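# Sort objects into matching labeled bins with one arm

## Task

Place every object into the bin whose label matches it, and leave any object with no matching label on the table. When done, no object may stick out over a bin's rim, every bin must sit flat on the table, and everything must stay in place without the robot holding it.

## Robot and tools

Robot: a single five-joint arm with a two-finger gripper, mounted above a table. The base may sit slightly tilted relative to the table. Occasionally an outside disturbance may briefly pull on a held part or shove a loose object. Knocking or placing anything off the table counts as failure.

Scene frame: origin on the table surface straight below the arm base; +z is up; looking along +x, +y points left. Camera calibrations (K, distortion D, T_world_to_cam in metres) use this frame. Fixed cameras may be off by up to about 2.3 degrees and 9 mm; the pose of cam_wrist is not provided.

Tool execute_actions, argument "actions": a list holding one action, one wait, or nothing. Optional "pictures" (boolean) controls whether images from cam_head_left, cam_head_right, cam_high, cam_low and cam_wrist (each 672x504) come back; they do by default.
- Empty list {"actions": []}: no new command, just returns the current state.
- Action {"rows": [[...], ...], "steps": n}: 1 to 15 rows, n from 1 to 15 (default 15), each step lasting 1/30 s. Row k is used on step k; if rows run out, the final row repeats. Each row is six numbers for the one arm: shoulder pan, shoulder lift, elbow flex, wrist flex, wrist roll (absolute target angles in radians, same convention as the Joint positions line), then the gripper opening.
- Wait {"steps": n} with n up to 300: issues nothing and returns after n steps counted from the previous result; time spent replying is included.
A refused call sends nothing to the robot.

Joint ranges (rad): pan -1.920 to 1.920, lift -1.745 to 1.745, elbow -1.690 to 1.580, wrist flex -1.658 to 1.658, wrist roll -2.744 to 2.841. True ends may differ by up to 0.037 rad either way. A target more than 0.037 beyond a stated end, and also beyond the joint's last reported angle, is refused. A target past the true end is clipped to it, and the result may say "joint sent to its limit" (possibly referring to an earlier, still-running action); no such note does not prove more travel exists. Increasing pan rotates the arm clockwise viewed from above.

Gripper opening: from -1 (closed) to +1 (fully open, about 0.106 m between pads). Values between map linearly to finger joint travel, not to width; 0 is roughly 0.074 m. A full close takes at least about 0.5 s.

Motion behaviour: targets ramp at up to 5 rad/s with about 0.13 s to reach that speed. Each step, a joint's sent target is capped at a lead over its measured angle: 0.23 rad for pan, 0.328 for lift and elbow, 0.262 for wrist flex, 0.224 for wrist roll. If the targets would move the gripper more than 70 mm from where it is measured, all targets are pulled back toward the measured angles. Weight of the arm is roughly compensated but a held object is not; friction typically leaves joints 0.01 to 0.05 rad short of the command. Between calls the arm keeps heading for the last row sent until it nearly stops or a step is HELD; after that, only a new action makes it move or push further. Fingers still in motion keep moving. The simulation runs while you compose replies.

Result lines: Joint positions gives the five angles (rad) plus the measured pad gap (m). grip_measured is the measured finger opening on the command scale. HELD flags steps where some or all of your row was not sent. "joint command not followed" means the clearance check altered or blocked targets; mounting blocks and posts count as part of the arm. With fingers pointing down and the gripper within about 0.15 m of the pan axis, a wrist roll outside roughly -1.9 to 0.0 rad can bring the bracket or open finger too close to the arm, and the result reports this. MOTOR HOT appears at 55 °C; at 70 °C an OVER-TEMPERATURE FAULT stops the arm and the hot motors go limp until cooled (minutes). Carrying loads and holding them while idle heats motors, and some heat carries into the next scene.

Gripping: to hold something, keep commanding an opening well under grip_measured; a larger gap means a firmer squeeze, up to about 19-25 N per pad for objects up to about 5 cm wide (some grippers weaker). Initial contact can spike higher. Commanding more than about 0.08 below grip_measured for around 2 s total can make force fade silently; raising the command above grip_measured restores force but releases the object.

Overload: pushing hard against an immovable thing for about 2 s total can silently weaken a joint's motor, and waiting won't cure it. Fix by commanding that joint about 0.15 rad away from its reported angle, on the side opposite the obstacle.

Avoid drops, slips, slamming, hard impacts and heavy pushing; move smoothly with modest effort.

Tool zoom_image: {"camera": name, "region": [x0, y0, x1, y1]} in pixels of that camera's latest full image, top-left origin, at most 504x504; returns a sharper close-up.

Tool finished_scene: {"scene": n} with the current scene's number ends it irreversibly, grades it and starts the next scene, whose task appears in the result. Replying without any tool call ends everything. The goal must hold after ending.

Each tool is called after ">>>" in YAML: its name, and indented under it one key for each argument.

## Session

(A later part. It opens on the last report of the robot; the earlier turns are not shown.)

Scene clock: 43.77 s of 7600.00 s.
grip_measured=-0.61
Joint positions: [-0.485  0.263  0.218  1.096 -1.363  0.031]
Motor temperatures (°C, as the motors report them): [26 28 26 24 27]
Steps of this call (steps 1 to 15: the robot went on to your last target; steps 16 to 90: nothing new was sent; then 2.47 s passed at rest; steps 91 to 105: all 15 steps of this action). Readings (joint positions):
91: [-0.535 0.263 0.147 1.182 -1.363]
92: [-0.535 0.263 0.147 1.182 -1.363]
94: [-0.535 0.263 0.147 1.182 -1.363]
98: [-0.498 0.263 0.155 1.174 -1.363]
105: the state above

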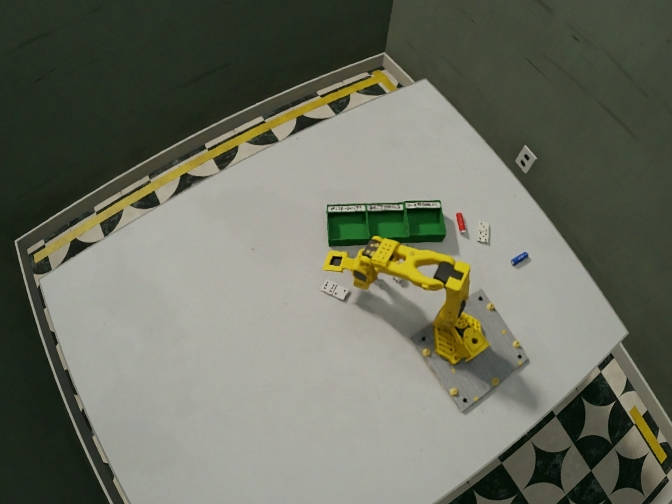

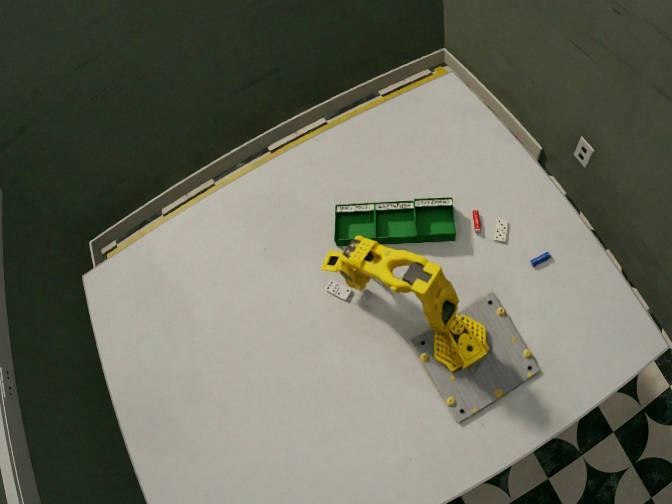

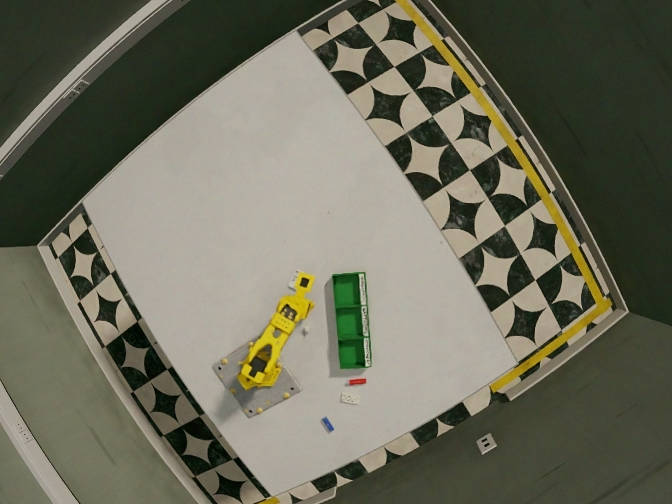

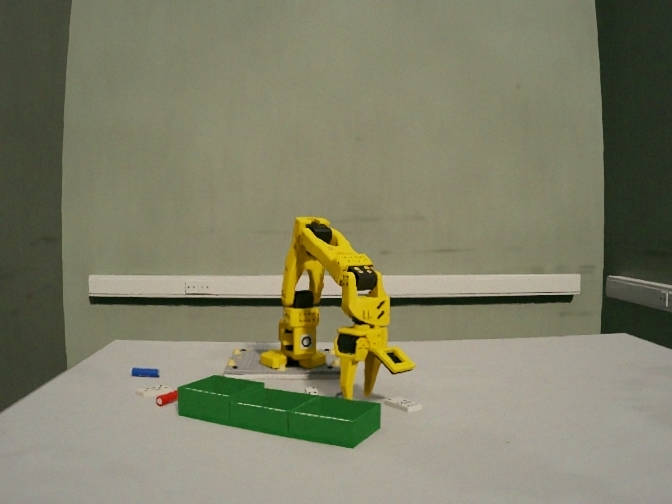

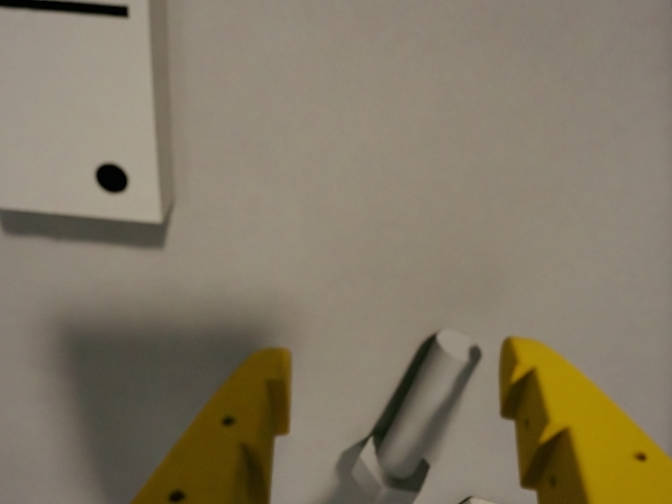

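>>> execute_actions:
  actions:
    - {"rows":[[-0.48,0.24,0.24,1.085,-1.363,-0.6],[-0.48,0.22,0.265,1.08,-1.363,-0.6],[-0.48,0.2,0.295,1.07,-1.363,-0.6],[-0.48,0.185,0.325,1.06,-1.363,-0.6],[-0.48,0.17,0.352,1.045,-1.363,-0.6]],"steps":13}

>>> zoom_image:
  camera: "cam_low"
  region: [290, 320, 450, 430]

Scene clock: 47.00 s of 7600.00 s.
grip_measured=-0.61
Joint positions: [-0.485  0.183  0.336  1.054 -1.363  0.031]
Motor temperatures (°C, as the motors report them): [26 28 26 24 27]
Steps of this call (steps 1 to 15: the robot went on to your last target; steps 16 to 84: nothing new was sent; steps 85 to 97: all 13 steps of this action). Readings (joint positions):
85: [-0.485 0.263 0.219 1.093 -1.363]
86: [-0.485 0.258 0.222 1.093 -1.363]
88: [-0.485 0.235 0.251 1.085 -1.363]
92: [-0.485 0.189 0.326 1.059 -1.363]
97: the state above

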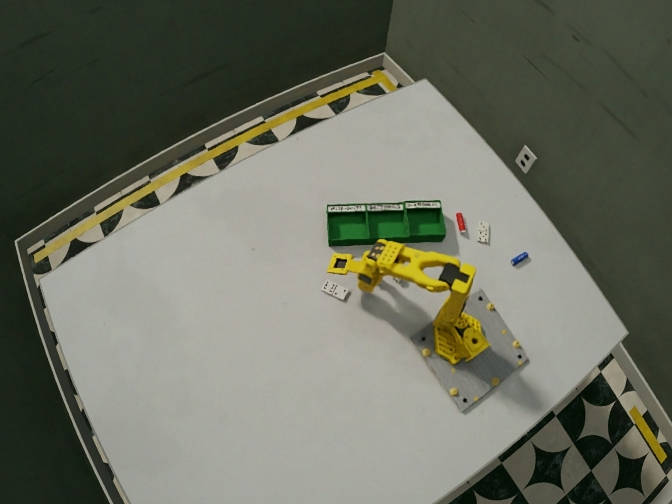

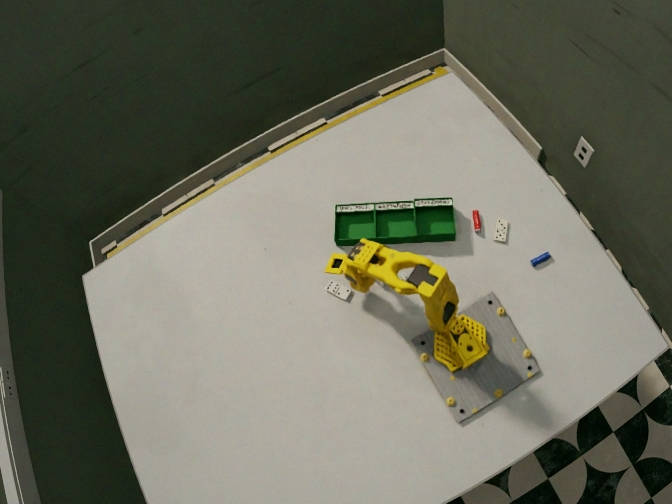

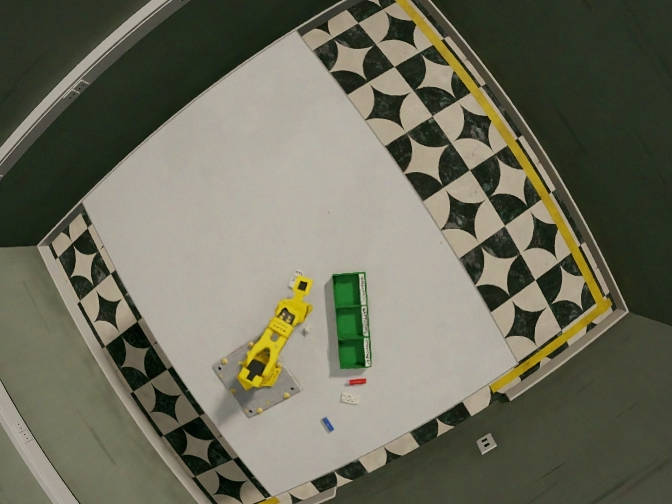

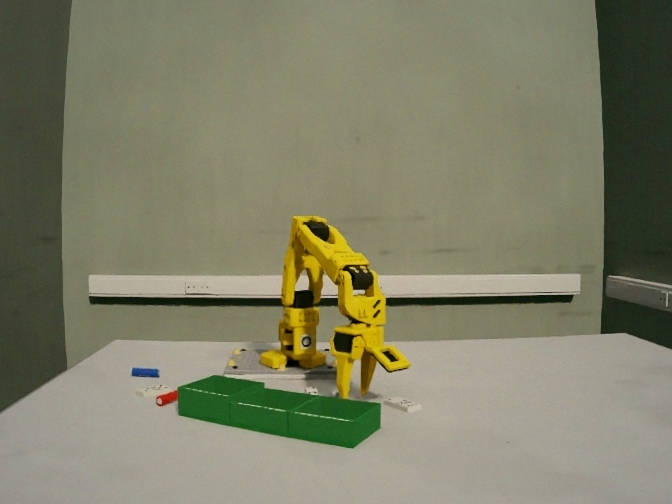

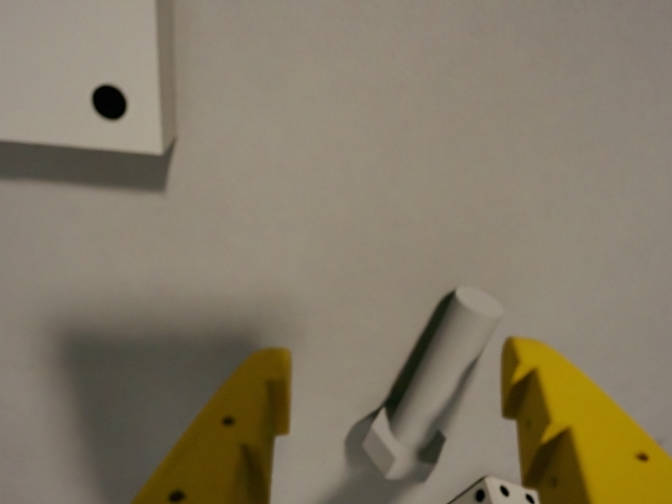

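Region (290, 320, 450, 430) of cam_low's 672x504 image, scaled by 3.150, with more detail than that image has; it fills the top 346 rows of this view, and the rest is white.

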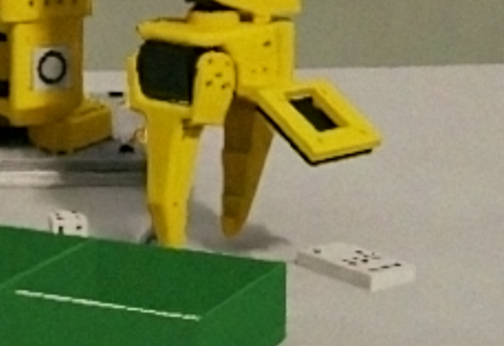

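>>> execute_actions:
  actions:
    - {"rows":[[-0.48,0.17,0.37,1.03,-1.363,-0.6],[-0.48,0.17,0.385,1.01,-1.363,-0.6],[-0.48,0.17,0.385,1.01,-1.363,-0.6],[-0.48,0.17,0.385,1.01,-1.363,-0.6],[-0.48,0.17,0.385,1.01,-1.363,-0.6],[-0.48,0.17,0.385,1.01,-1.363,-0.6],[-0.48,0.17,0.385,1.01,-1.363,-0.7],[-0.48,0.17,0.385,1.01,-1.363,-0.8],[-0.48,0.17,0.385,1.01,-1.363,-0.9],[-0.48,0.17,0.385,1.01,-1.363,-0.97]]}

Scene clock: 48.77 s of 7600.00 s.
grip_measured=-0.93
Joint positions: [-0.485  0.182  0.368  1.017 -1.363  0.008]
Motor temperatures (°C, as the motors report them): [26 28 26 24 27]
Steps of this call (steps 1 to 15: the robot went on to your last target; steps 16 to 38: nothing new was sent; steps 39 to 53: all 15 steps of this action). Readings (joint positions):
39: [-0.485 0.182 0.336 1.053 -1.363]
40: [-0.485 0.182 0.343 1.047 -1.363]
42: [-0.485 0.182 0.362 1.028 -1.363]
46: [-0.485 0.182 0.368 1.017 -1.363]
53: the state above

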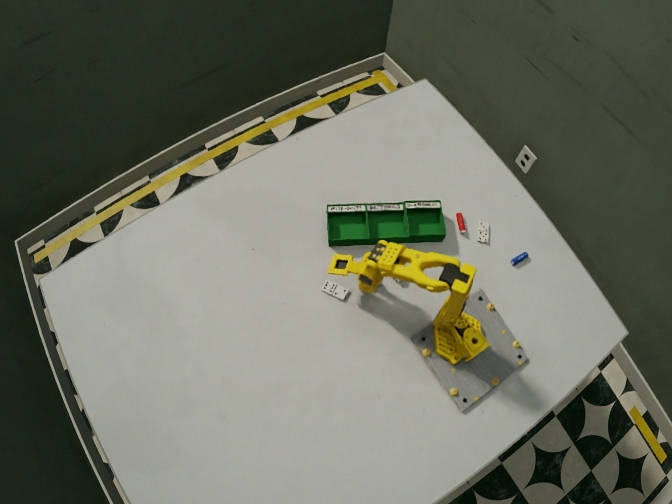

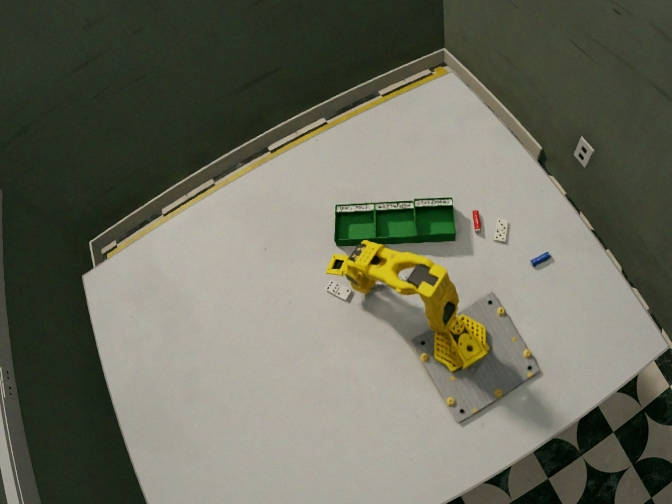

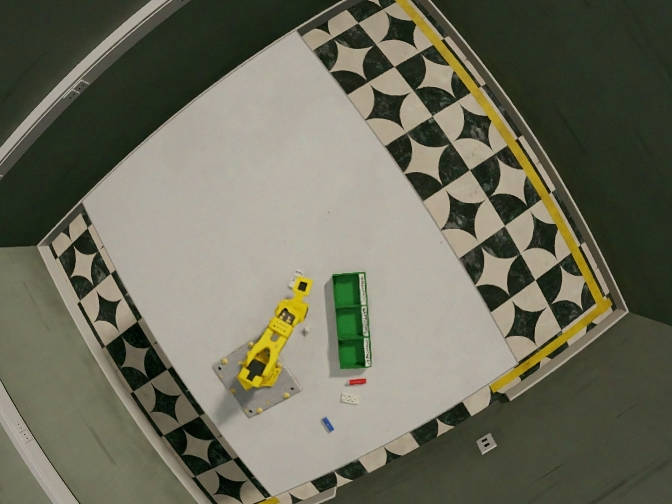

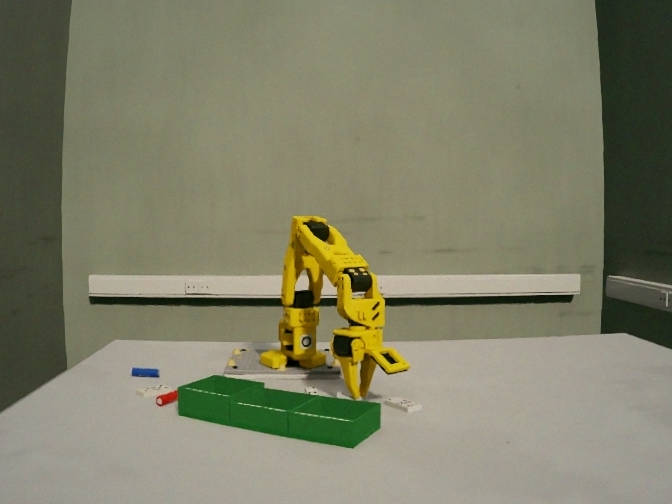

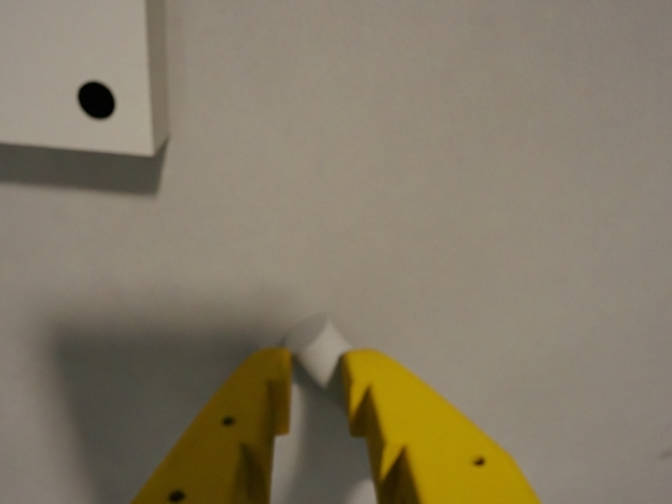

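>>> execute_actions:
  actions:
    - {"rows":[[-0.48,0.15,0.37,1.04,-1.363,-1],[-0.48,0.12,0.34,1.1,-1.363,-1],[-0.48,0.09,0.31,1.16,-1.363,-1],[-0.48,0.06,0.28,1.22,-1.363,-1],[-0.48,0.03,0.25,1.28,-1.363,-1],[-0.47,0.0,0.21,1.34,-1.363,-1],[-0.45,-0.03,0.17,1.39,-1.363,-1],[-0.42,-0.05,0.12,1.43,-1.363,-1],[-0.39,-0.04,0.06,1.44,-1.363,-1],[-0.36,0.0,-0.01,1.43,-1.363,-1],[-0.33,0.06,-0.09,1.41,-1.363,-1],[-0.3,0.13,-0.17,1.38,-1.363,-1],[-0.27,0.2,-0.25,1.35,-1.363,-1],[-0.24,0.27,-0.33,1.32,-1.363,-1],[-0.22,0.34,-0.4,1.29,-1.363,-1]]}
  pictures: false

>>> execute_actions:
  actions:
    - {"rows":[[-0.21,0.4,-0.46,1.26,-1.363,-1],[-0.2,0.46,-0.5,1.23,-1.363,-1],[-0.2,0.5,-0.53,1.21,-1.363,-1]],"steps":12}

Scene clock: 54.30 s of 7600.00 s.
grip_measured=-0.99
Joint positions: [-0.294  0.137 -0.158  1.363 -1.363  0.003]
Motor temperatures (°C, as the motors report them): [26 28 26 24 27]
Steps of this call (steps 1 to 15: the robot went on to your last target; steps 16 to 90: nothing new was sent; then 2.03 s passed at rest; steps 91 to 105: all 15 steps of this action). Readings (joint positions):
91: [-0.485 0.180 0.368 1.017 -1.363]
92: [-0.485 0.174 0.368 1.022 -1.363]
94: [-0.485 0.140 0.353 1.074 -1.363]
98: [-0.473 0.030 0.244 1.281 -1.363]
105: the state above

Scene clock: 54.70 s of 7600.00 s.
grip_measured=-0.99
Joint positions: [-0.205  0.482 -0.513  1.218 -1.363  0.003]
Motor temperatures (°C, as the motors report them): [26 28 26 24 27]
Steps of this call (steps 1 to 12: all 12 steps of this action). Readings (joint positions):
1: [-0.266 0.200 -0.233 1.338 -1.363]
2: [-0.245 0.263 -0.307 1.310 -1.363]
4: [-0.217 0.386 -0.430 1.257 -1.363]
8: [-0.205 0.479 -0.505 1.221 -1.363]
12: the state above

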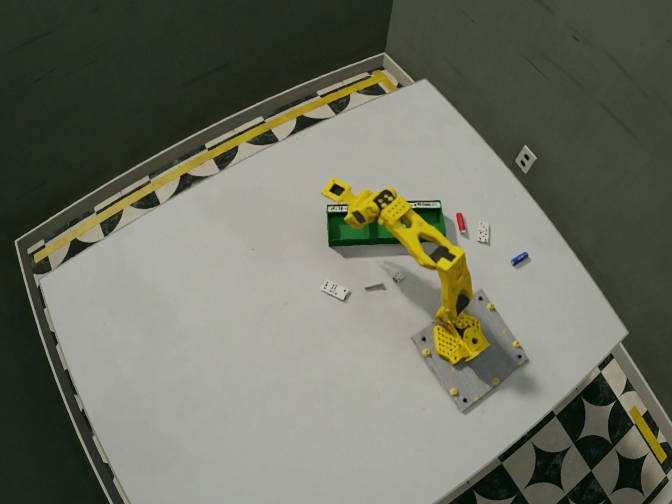

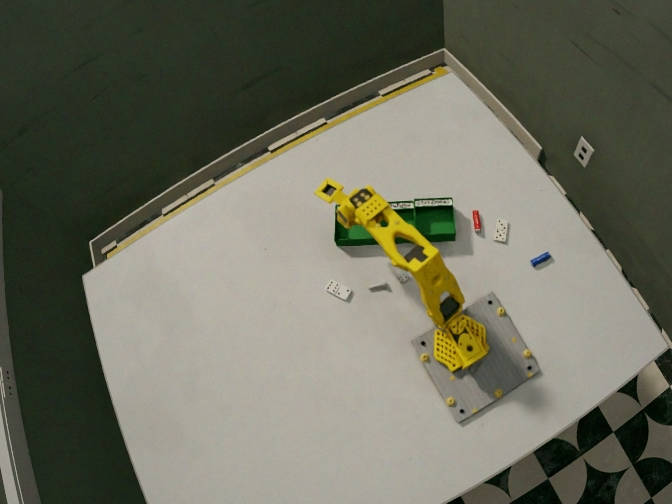

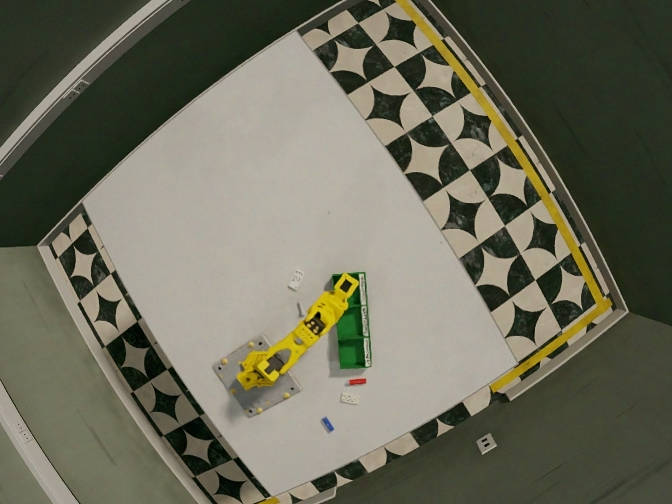

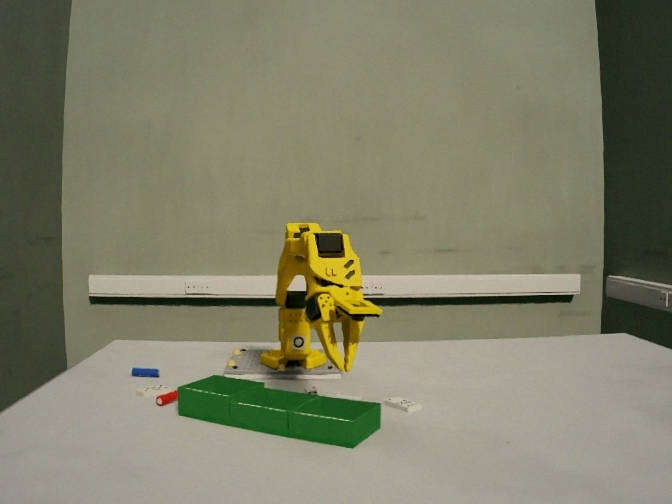

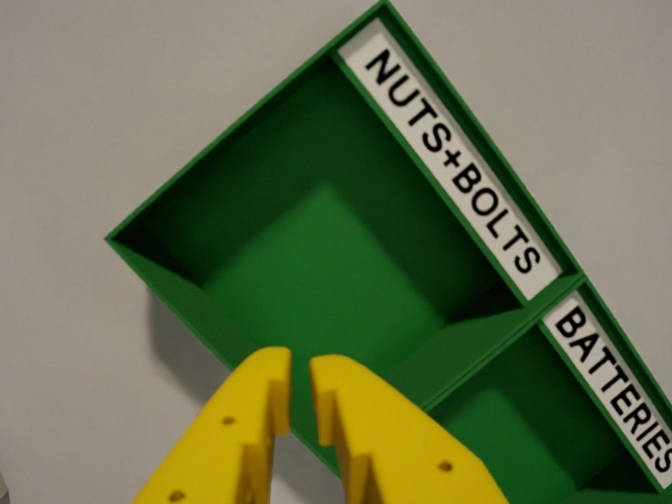

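>>> execute_actions:
  actions:
    - {"rows":[[-0.23,0.44,-0.45,1.23,-1.4,-0.9],[-0.27,0.37,-0.35,1.25,-1.45,-0.8],[-0.31,0.3,-0.25,1.27,-1.5,-0.7],[-0.35,0.22,-0.15,1.29,-1.55,-0.6],[-0.39,0.14,-0.05,1.3,-1.6,-0.5],[-0.43,0.06,0.05,1.31,-1.65,-0.4],[-0.47,-0.01,0.14,1.31,-1.7,-0.4],[-0.51,-0.02,0.21,1.29,-1.75,-0.4],[-0.54,0.0,0.27,1.26,-1.8,-0.4],[-0.56,0.02,0.32,1.22,-1.85,-0.4],[-0.56,0.03,0.34,1.2,-1.86,-0.4]]}

Scene clock: 58.63 s of 7600.00 s.
grip_measured=-0.42
Joint positions: [-0.553  0.028  0.3    1.215 -1.841  0.046]
Motor temperatures (°C, as the motors report them): [26 28 26 24 27]
Steps of this call (steps 1 to 15: the robot went on to your last target; steps 16 to 90: nothing new was sent; then 0.43 s passed at rest; steps 91 to 105: all 15 steps of this action). Readings (joint positions):
91: [-0.206 0.482 -0.514 1.218 -1.363]
92: [-0.209 0.481 -0.511 1.220 -1.372]
94: [-0.248 0.421 -0.436 1.240 -1.427]
98: [-0.400 0.160 -0.131 1.290 -1.608]
105: the state above

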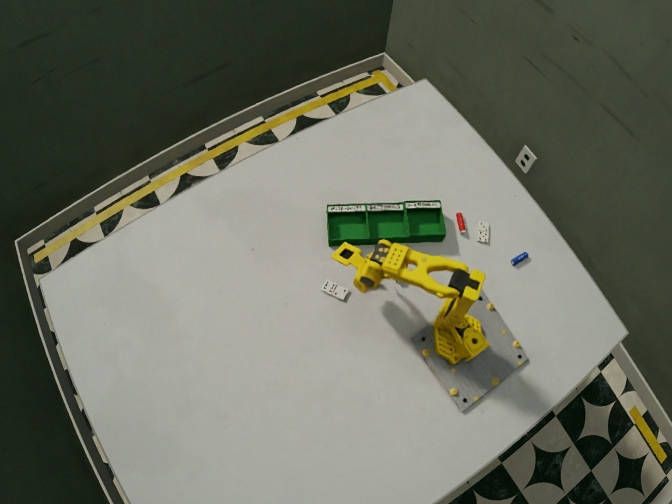

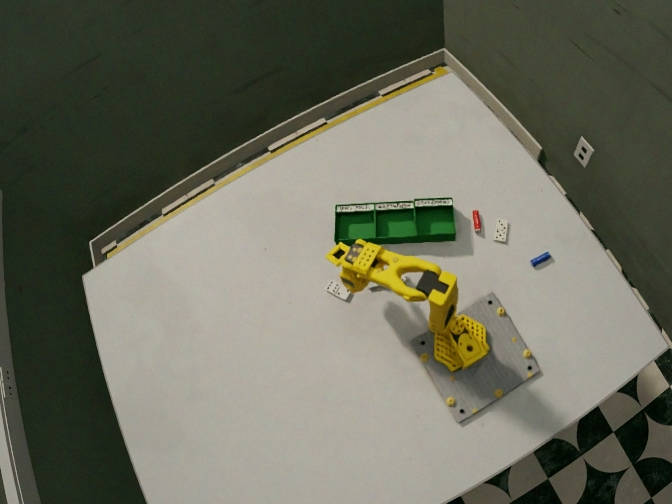

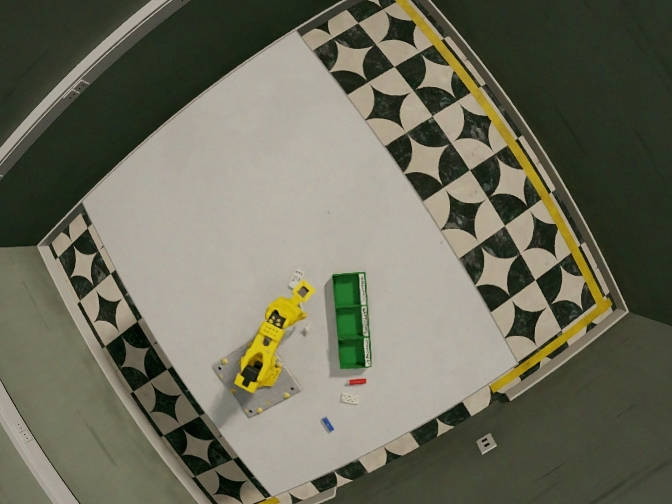

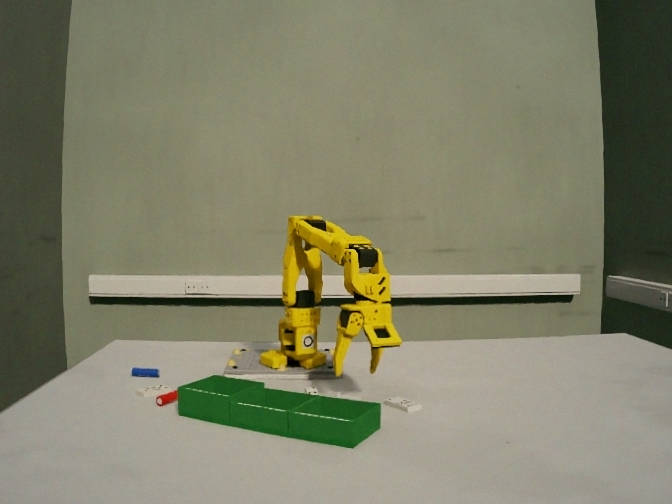

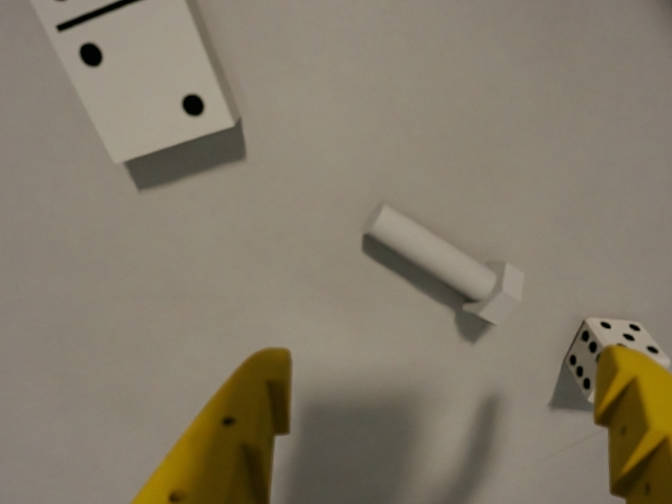

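>>> execute_actions:
  actions:
    - {"rows":[[-0.56,0.03,0.34,1.2,-1.7,-0.45],[-0.56,0.03,0.34,1.2,-1.55,-0.5],[-0.56,0.03,0.34,1.2,-1.4,-0.5],[-0.56,0.03,0.34,1.2,-1.25,-0.5],[-0.56,0.03,0.34,1.2,-1.1,-0.5],[-0.56,0.03,0.34,1.2,-0.95,-0.5],[-0.56,0.03,0.34,1.2,-0.83,-0.5],[-0.56,0.03,0.34,1.2,-0.76,-0.5]]}

Scene clock: 61.73 s of 7600.00 s.
grip_measured=-0.49
Joint positions: [-0.554  0.028  0.322  1.208 -1.145  0.04 ]
Motor temperatures (°C, as the motors report them): [26 28 26 24 27]
Steps of this call (steps 1 to 30: the robot went on to your last target; steps 31 to 78: nothing new was sent; steps 79 to 93: all 15 steps of this action). Readings (joint positions):
79: [-0.554 0.028 0.322 1.208 -1.852]
80: [-0.554 0.028 0.322 1.208 -1.846]
82: [-0.554 0.028 0.322 1.208 -1.766]
86: [-0.554 0.028 0.322 1.208 -1.539]
93: the state above

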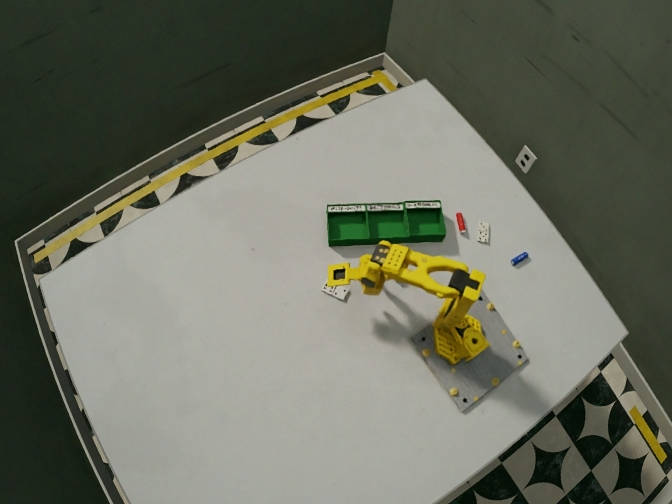

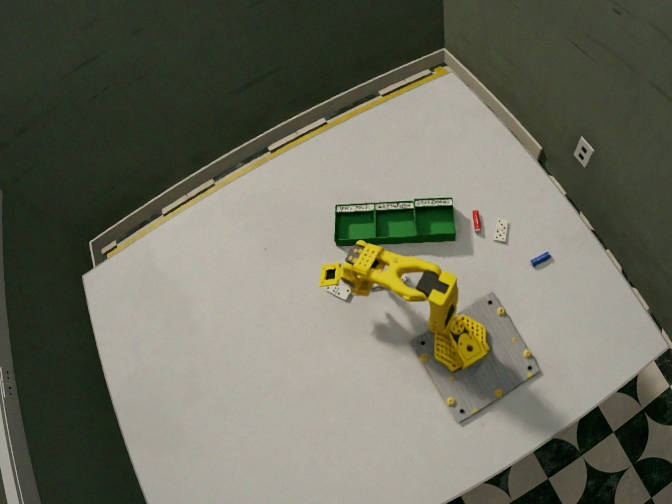

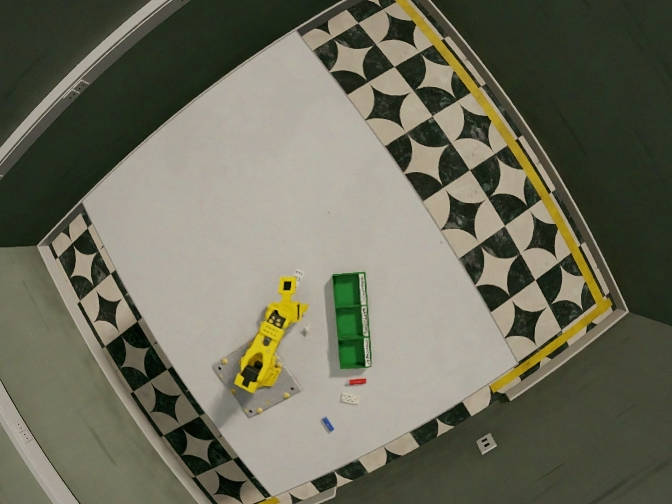

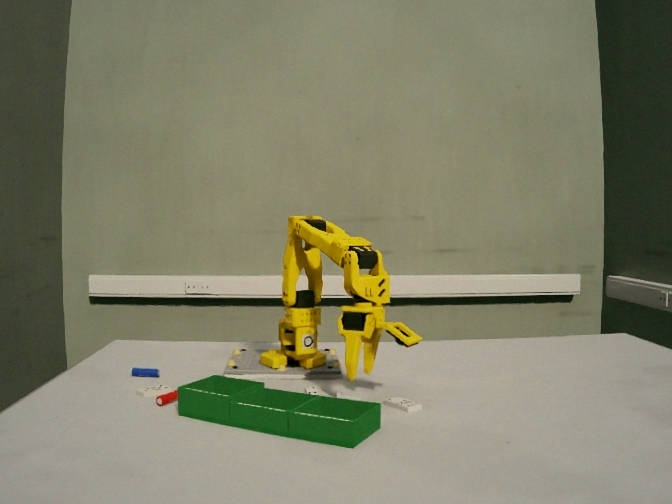

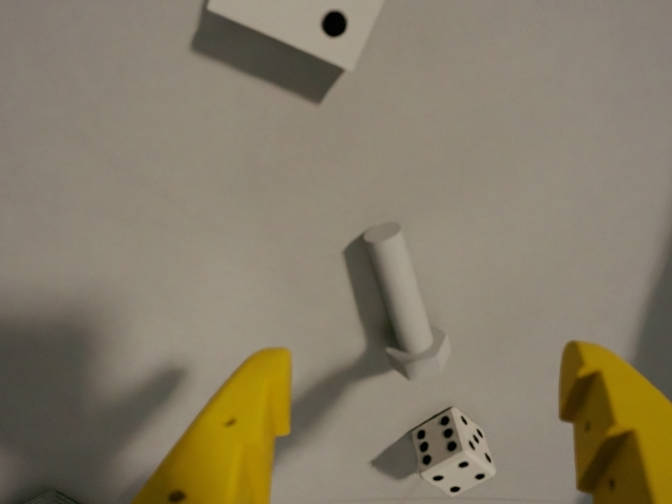

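>>> execute_actions:
  actions:
    - {"steps":15}

Scene clock: 62.37 s of 7600.00 s.
grip_measured=-0.49
Joint positions: [-0.554  0.028  0.322  1.208 -0.767  0.04 ]
Motor temperatures (°C, as the motors report them): [26 28 26 24 27]
Steps of this call (steps 1 to 19: the robot went on to your last target). Readings (joint positions):
1: [-0.554 0.028 0.322 1.208 -1.088]
2: [-0.554 0.028 0.322 1.208 -1.033]
4: [-0.554 0.028 0.322 1.208 -0.919]
8: [-0.554 0.028 0.322 1.208 -0.787]
19: the state above

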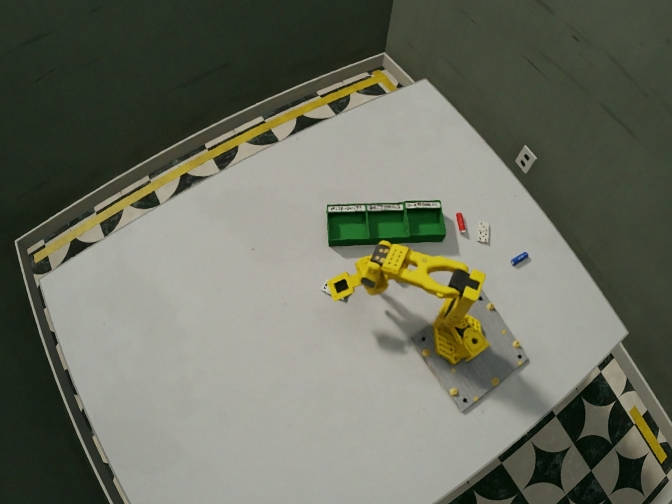

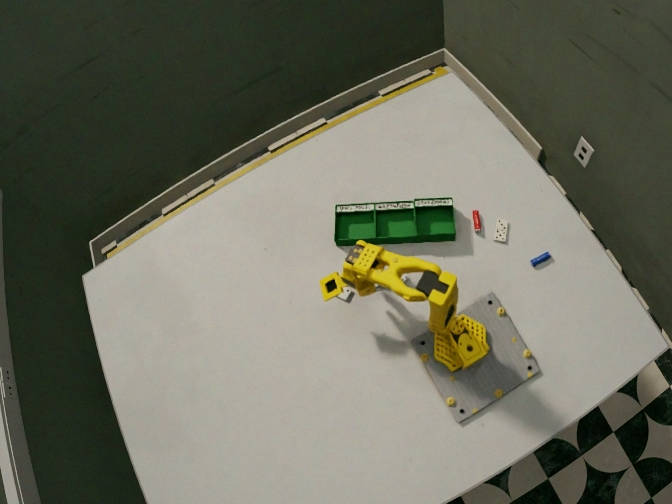

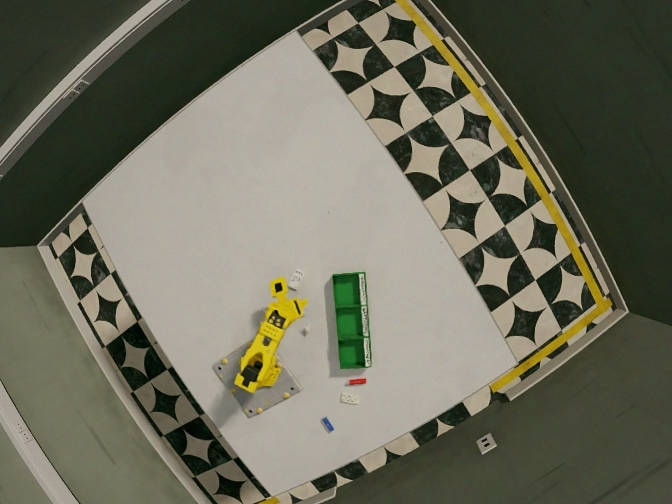

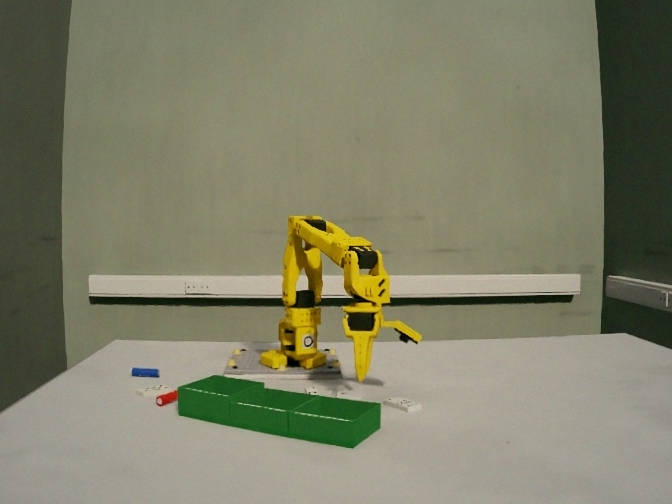

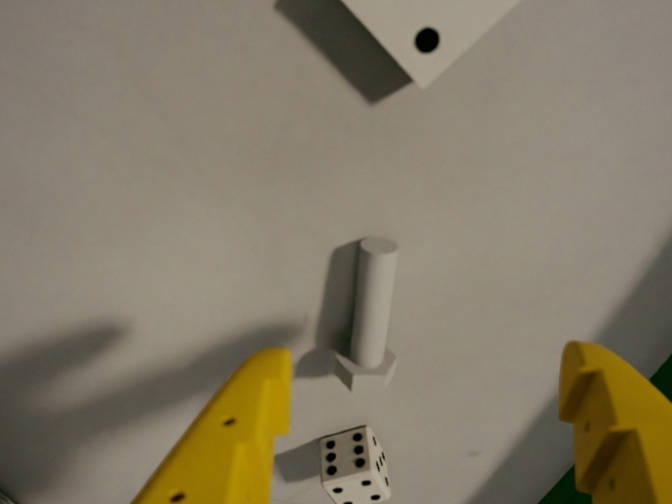

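>>> execute_actions:
  actions:
    - {"rows":[[-0.55,0.03,0.37,1.18,-0.76,-0.55],[-0.54,0.03,0.41,1.14,-0.76,-0.55],[-0.53,0.03,0.45,1.1,-0.76,-0.55],[-0.52,0.03,0.49,1.06,-0.76,-0.55],[-0.51,0.03,0.52,1.03,-0.76,-0.55],[-0.51,0.03,0.54,1.01,-0.76,-0.55]],"steps":14}

Scene clock: 66.63 s of 7600.00 s.
grip_measured=-0.54
Joint positions: [-0.516  0.028  0.523  1.017 -0.767  0.037]
Motor temperatures (°C, as the motors report them): [26 28 26 24 27]
Steps of this call (steps 1 to 15: the robot went on to your last target; steps 16 to 90: nothing new was sent; then 0.80 s passed at rest; steps 91 to 104: all 14 steps of this action). Readings (joint positions):
91: [-0.554 0.028 0.323 1.206 -0.767]
92: [-0.554 0.028 0.333 1.198 -0.767]
94: [-0.545 0.028 0.383 1.155 -0.767]
98: [-0.521 0.028 0.503 1.042 -0.767]
104: the state above

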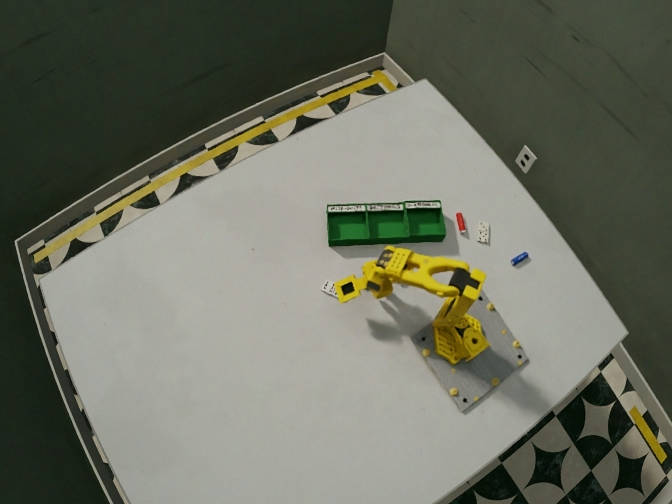

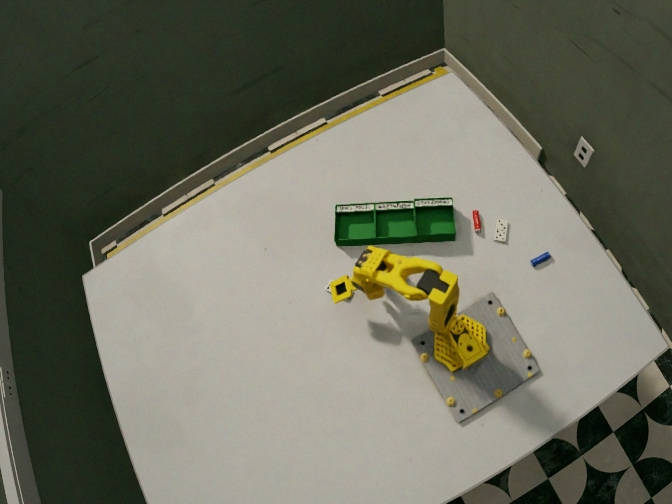

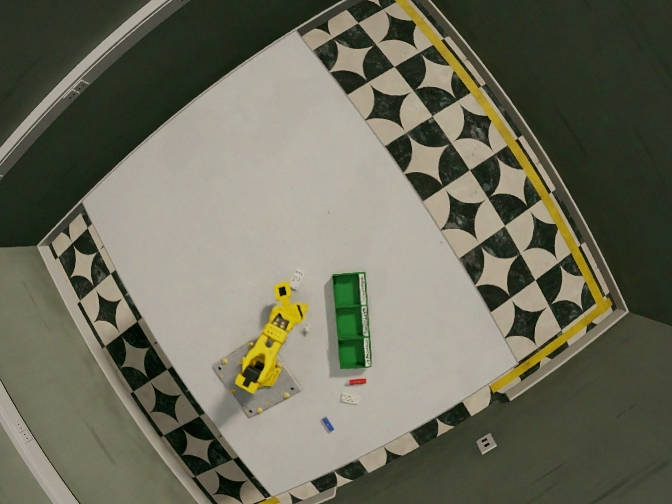

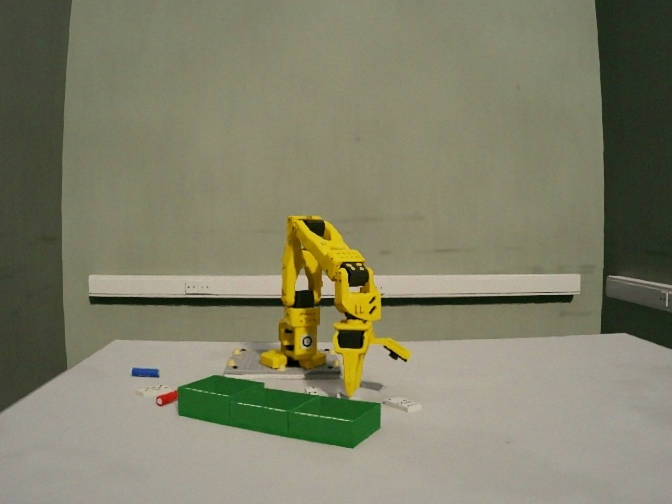

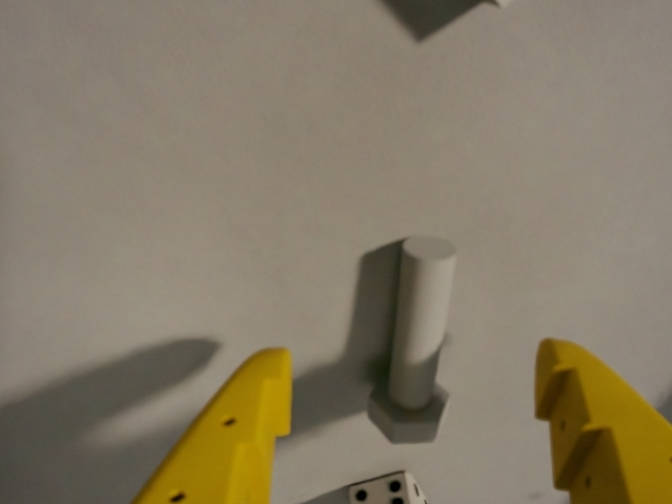

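>>> execute_actions:
  actions:
    - {"rows":[[-0.53,0.06,0.53,1.0,-0.76,-0.55],[-0.54,0.085,0.525,0.985,-0.76,-0.55],[-0.54,0.105,0.52,0.965,-0.76,-0.55],[-0.54,0.12,0.515,0.95,-0.76,-0.55]],"steps":12}

Scene clock: 68.73 s of 7600.00 s.
grip_measured=-0.54
Joint positions: [-0.535  0.102  0.523  0.958 -0.767  0.037]
Motor temperatures (°C, as the motors report them): [26 28 26 24 27]
Steps of this call (steps 1 to 15: the robot went on to your last target; steps 16 to 51: nothing new was sent; steps 52 to 63: all 12 steps of this action). Readings (joint positions):
52: [-0.516 0.028 0.523 1.016 -0.767]
53: [-0.519 0.033 0.523 1.013 -0.767]
55: [-0.528 0.067 0.523 0.993 -0.767]
59: [-0.535 0.102 0.523 0.962 -0.767]
63: the state above

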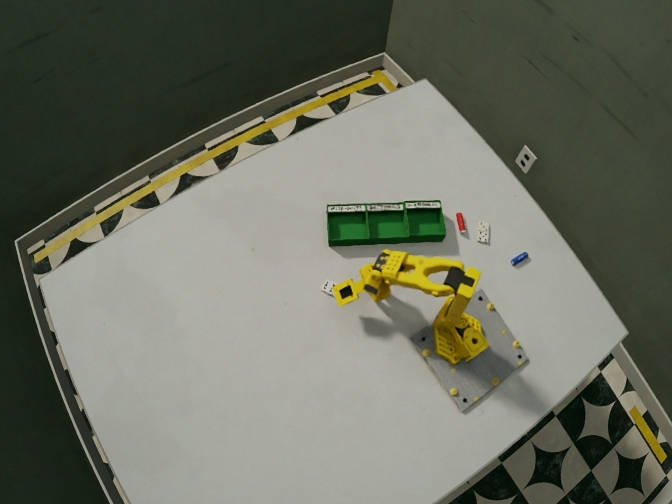

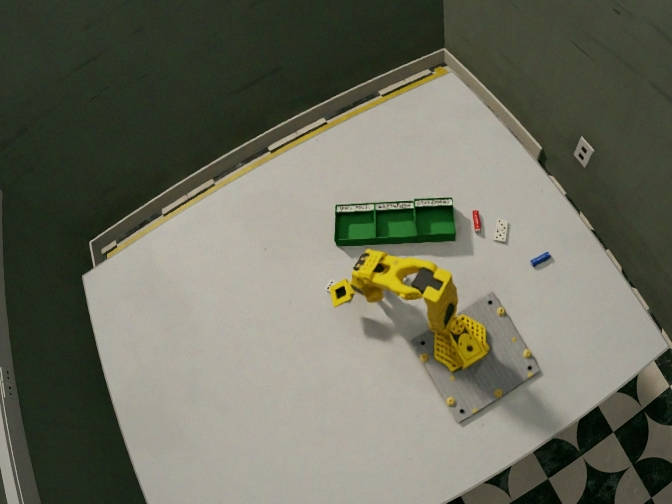

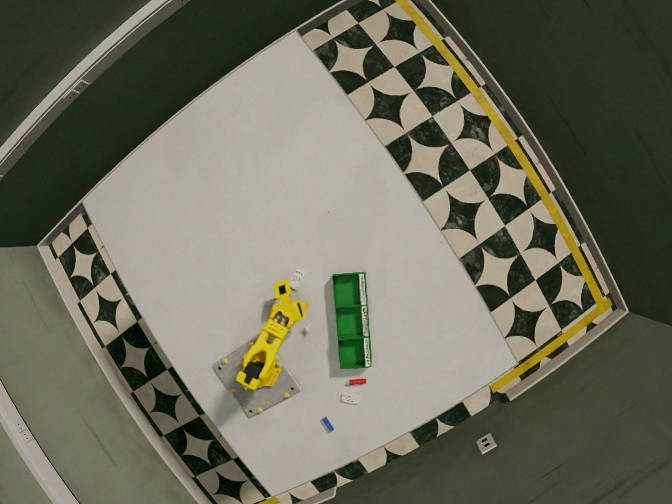

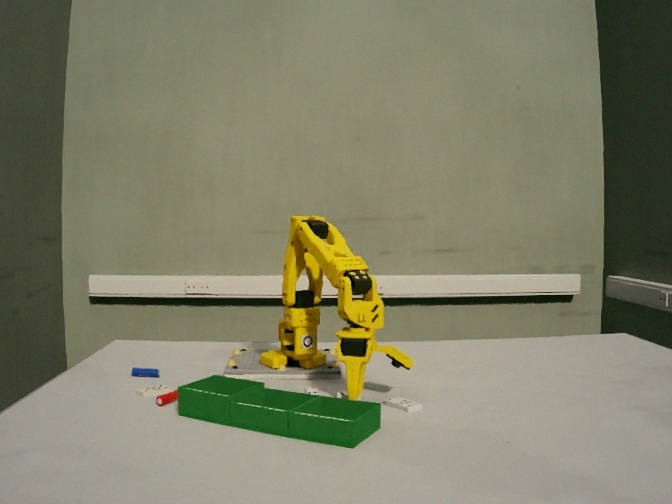

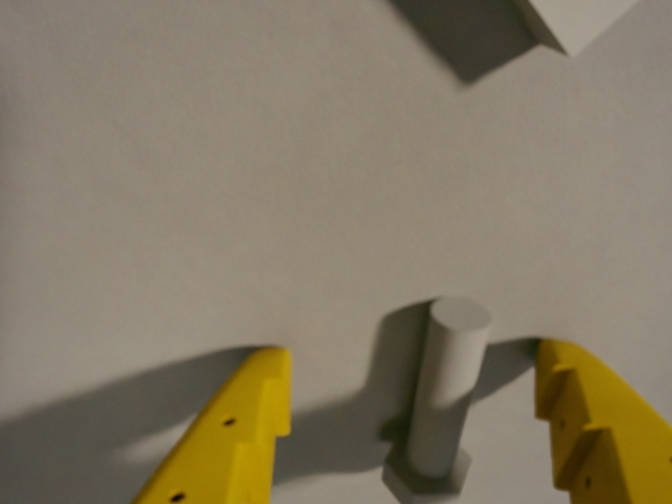

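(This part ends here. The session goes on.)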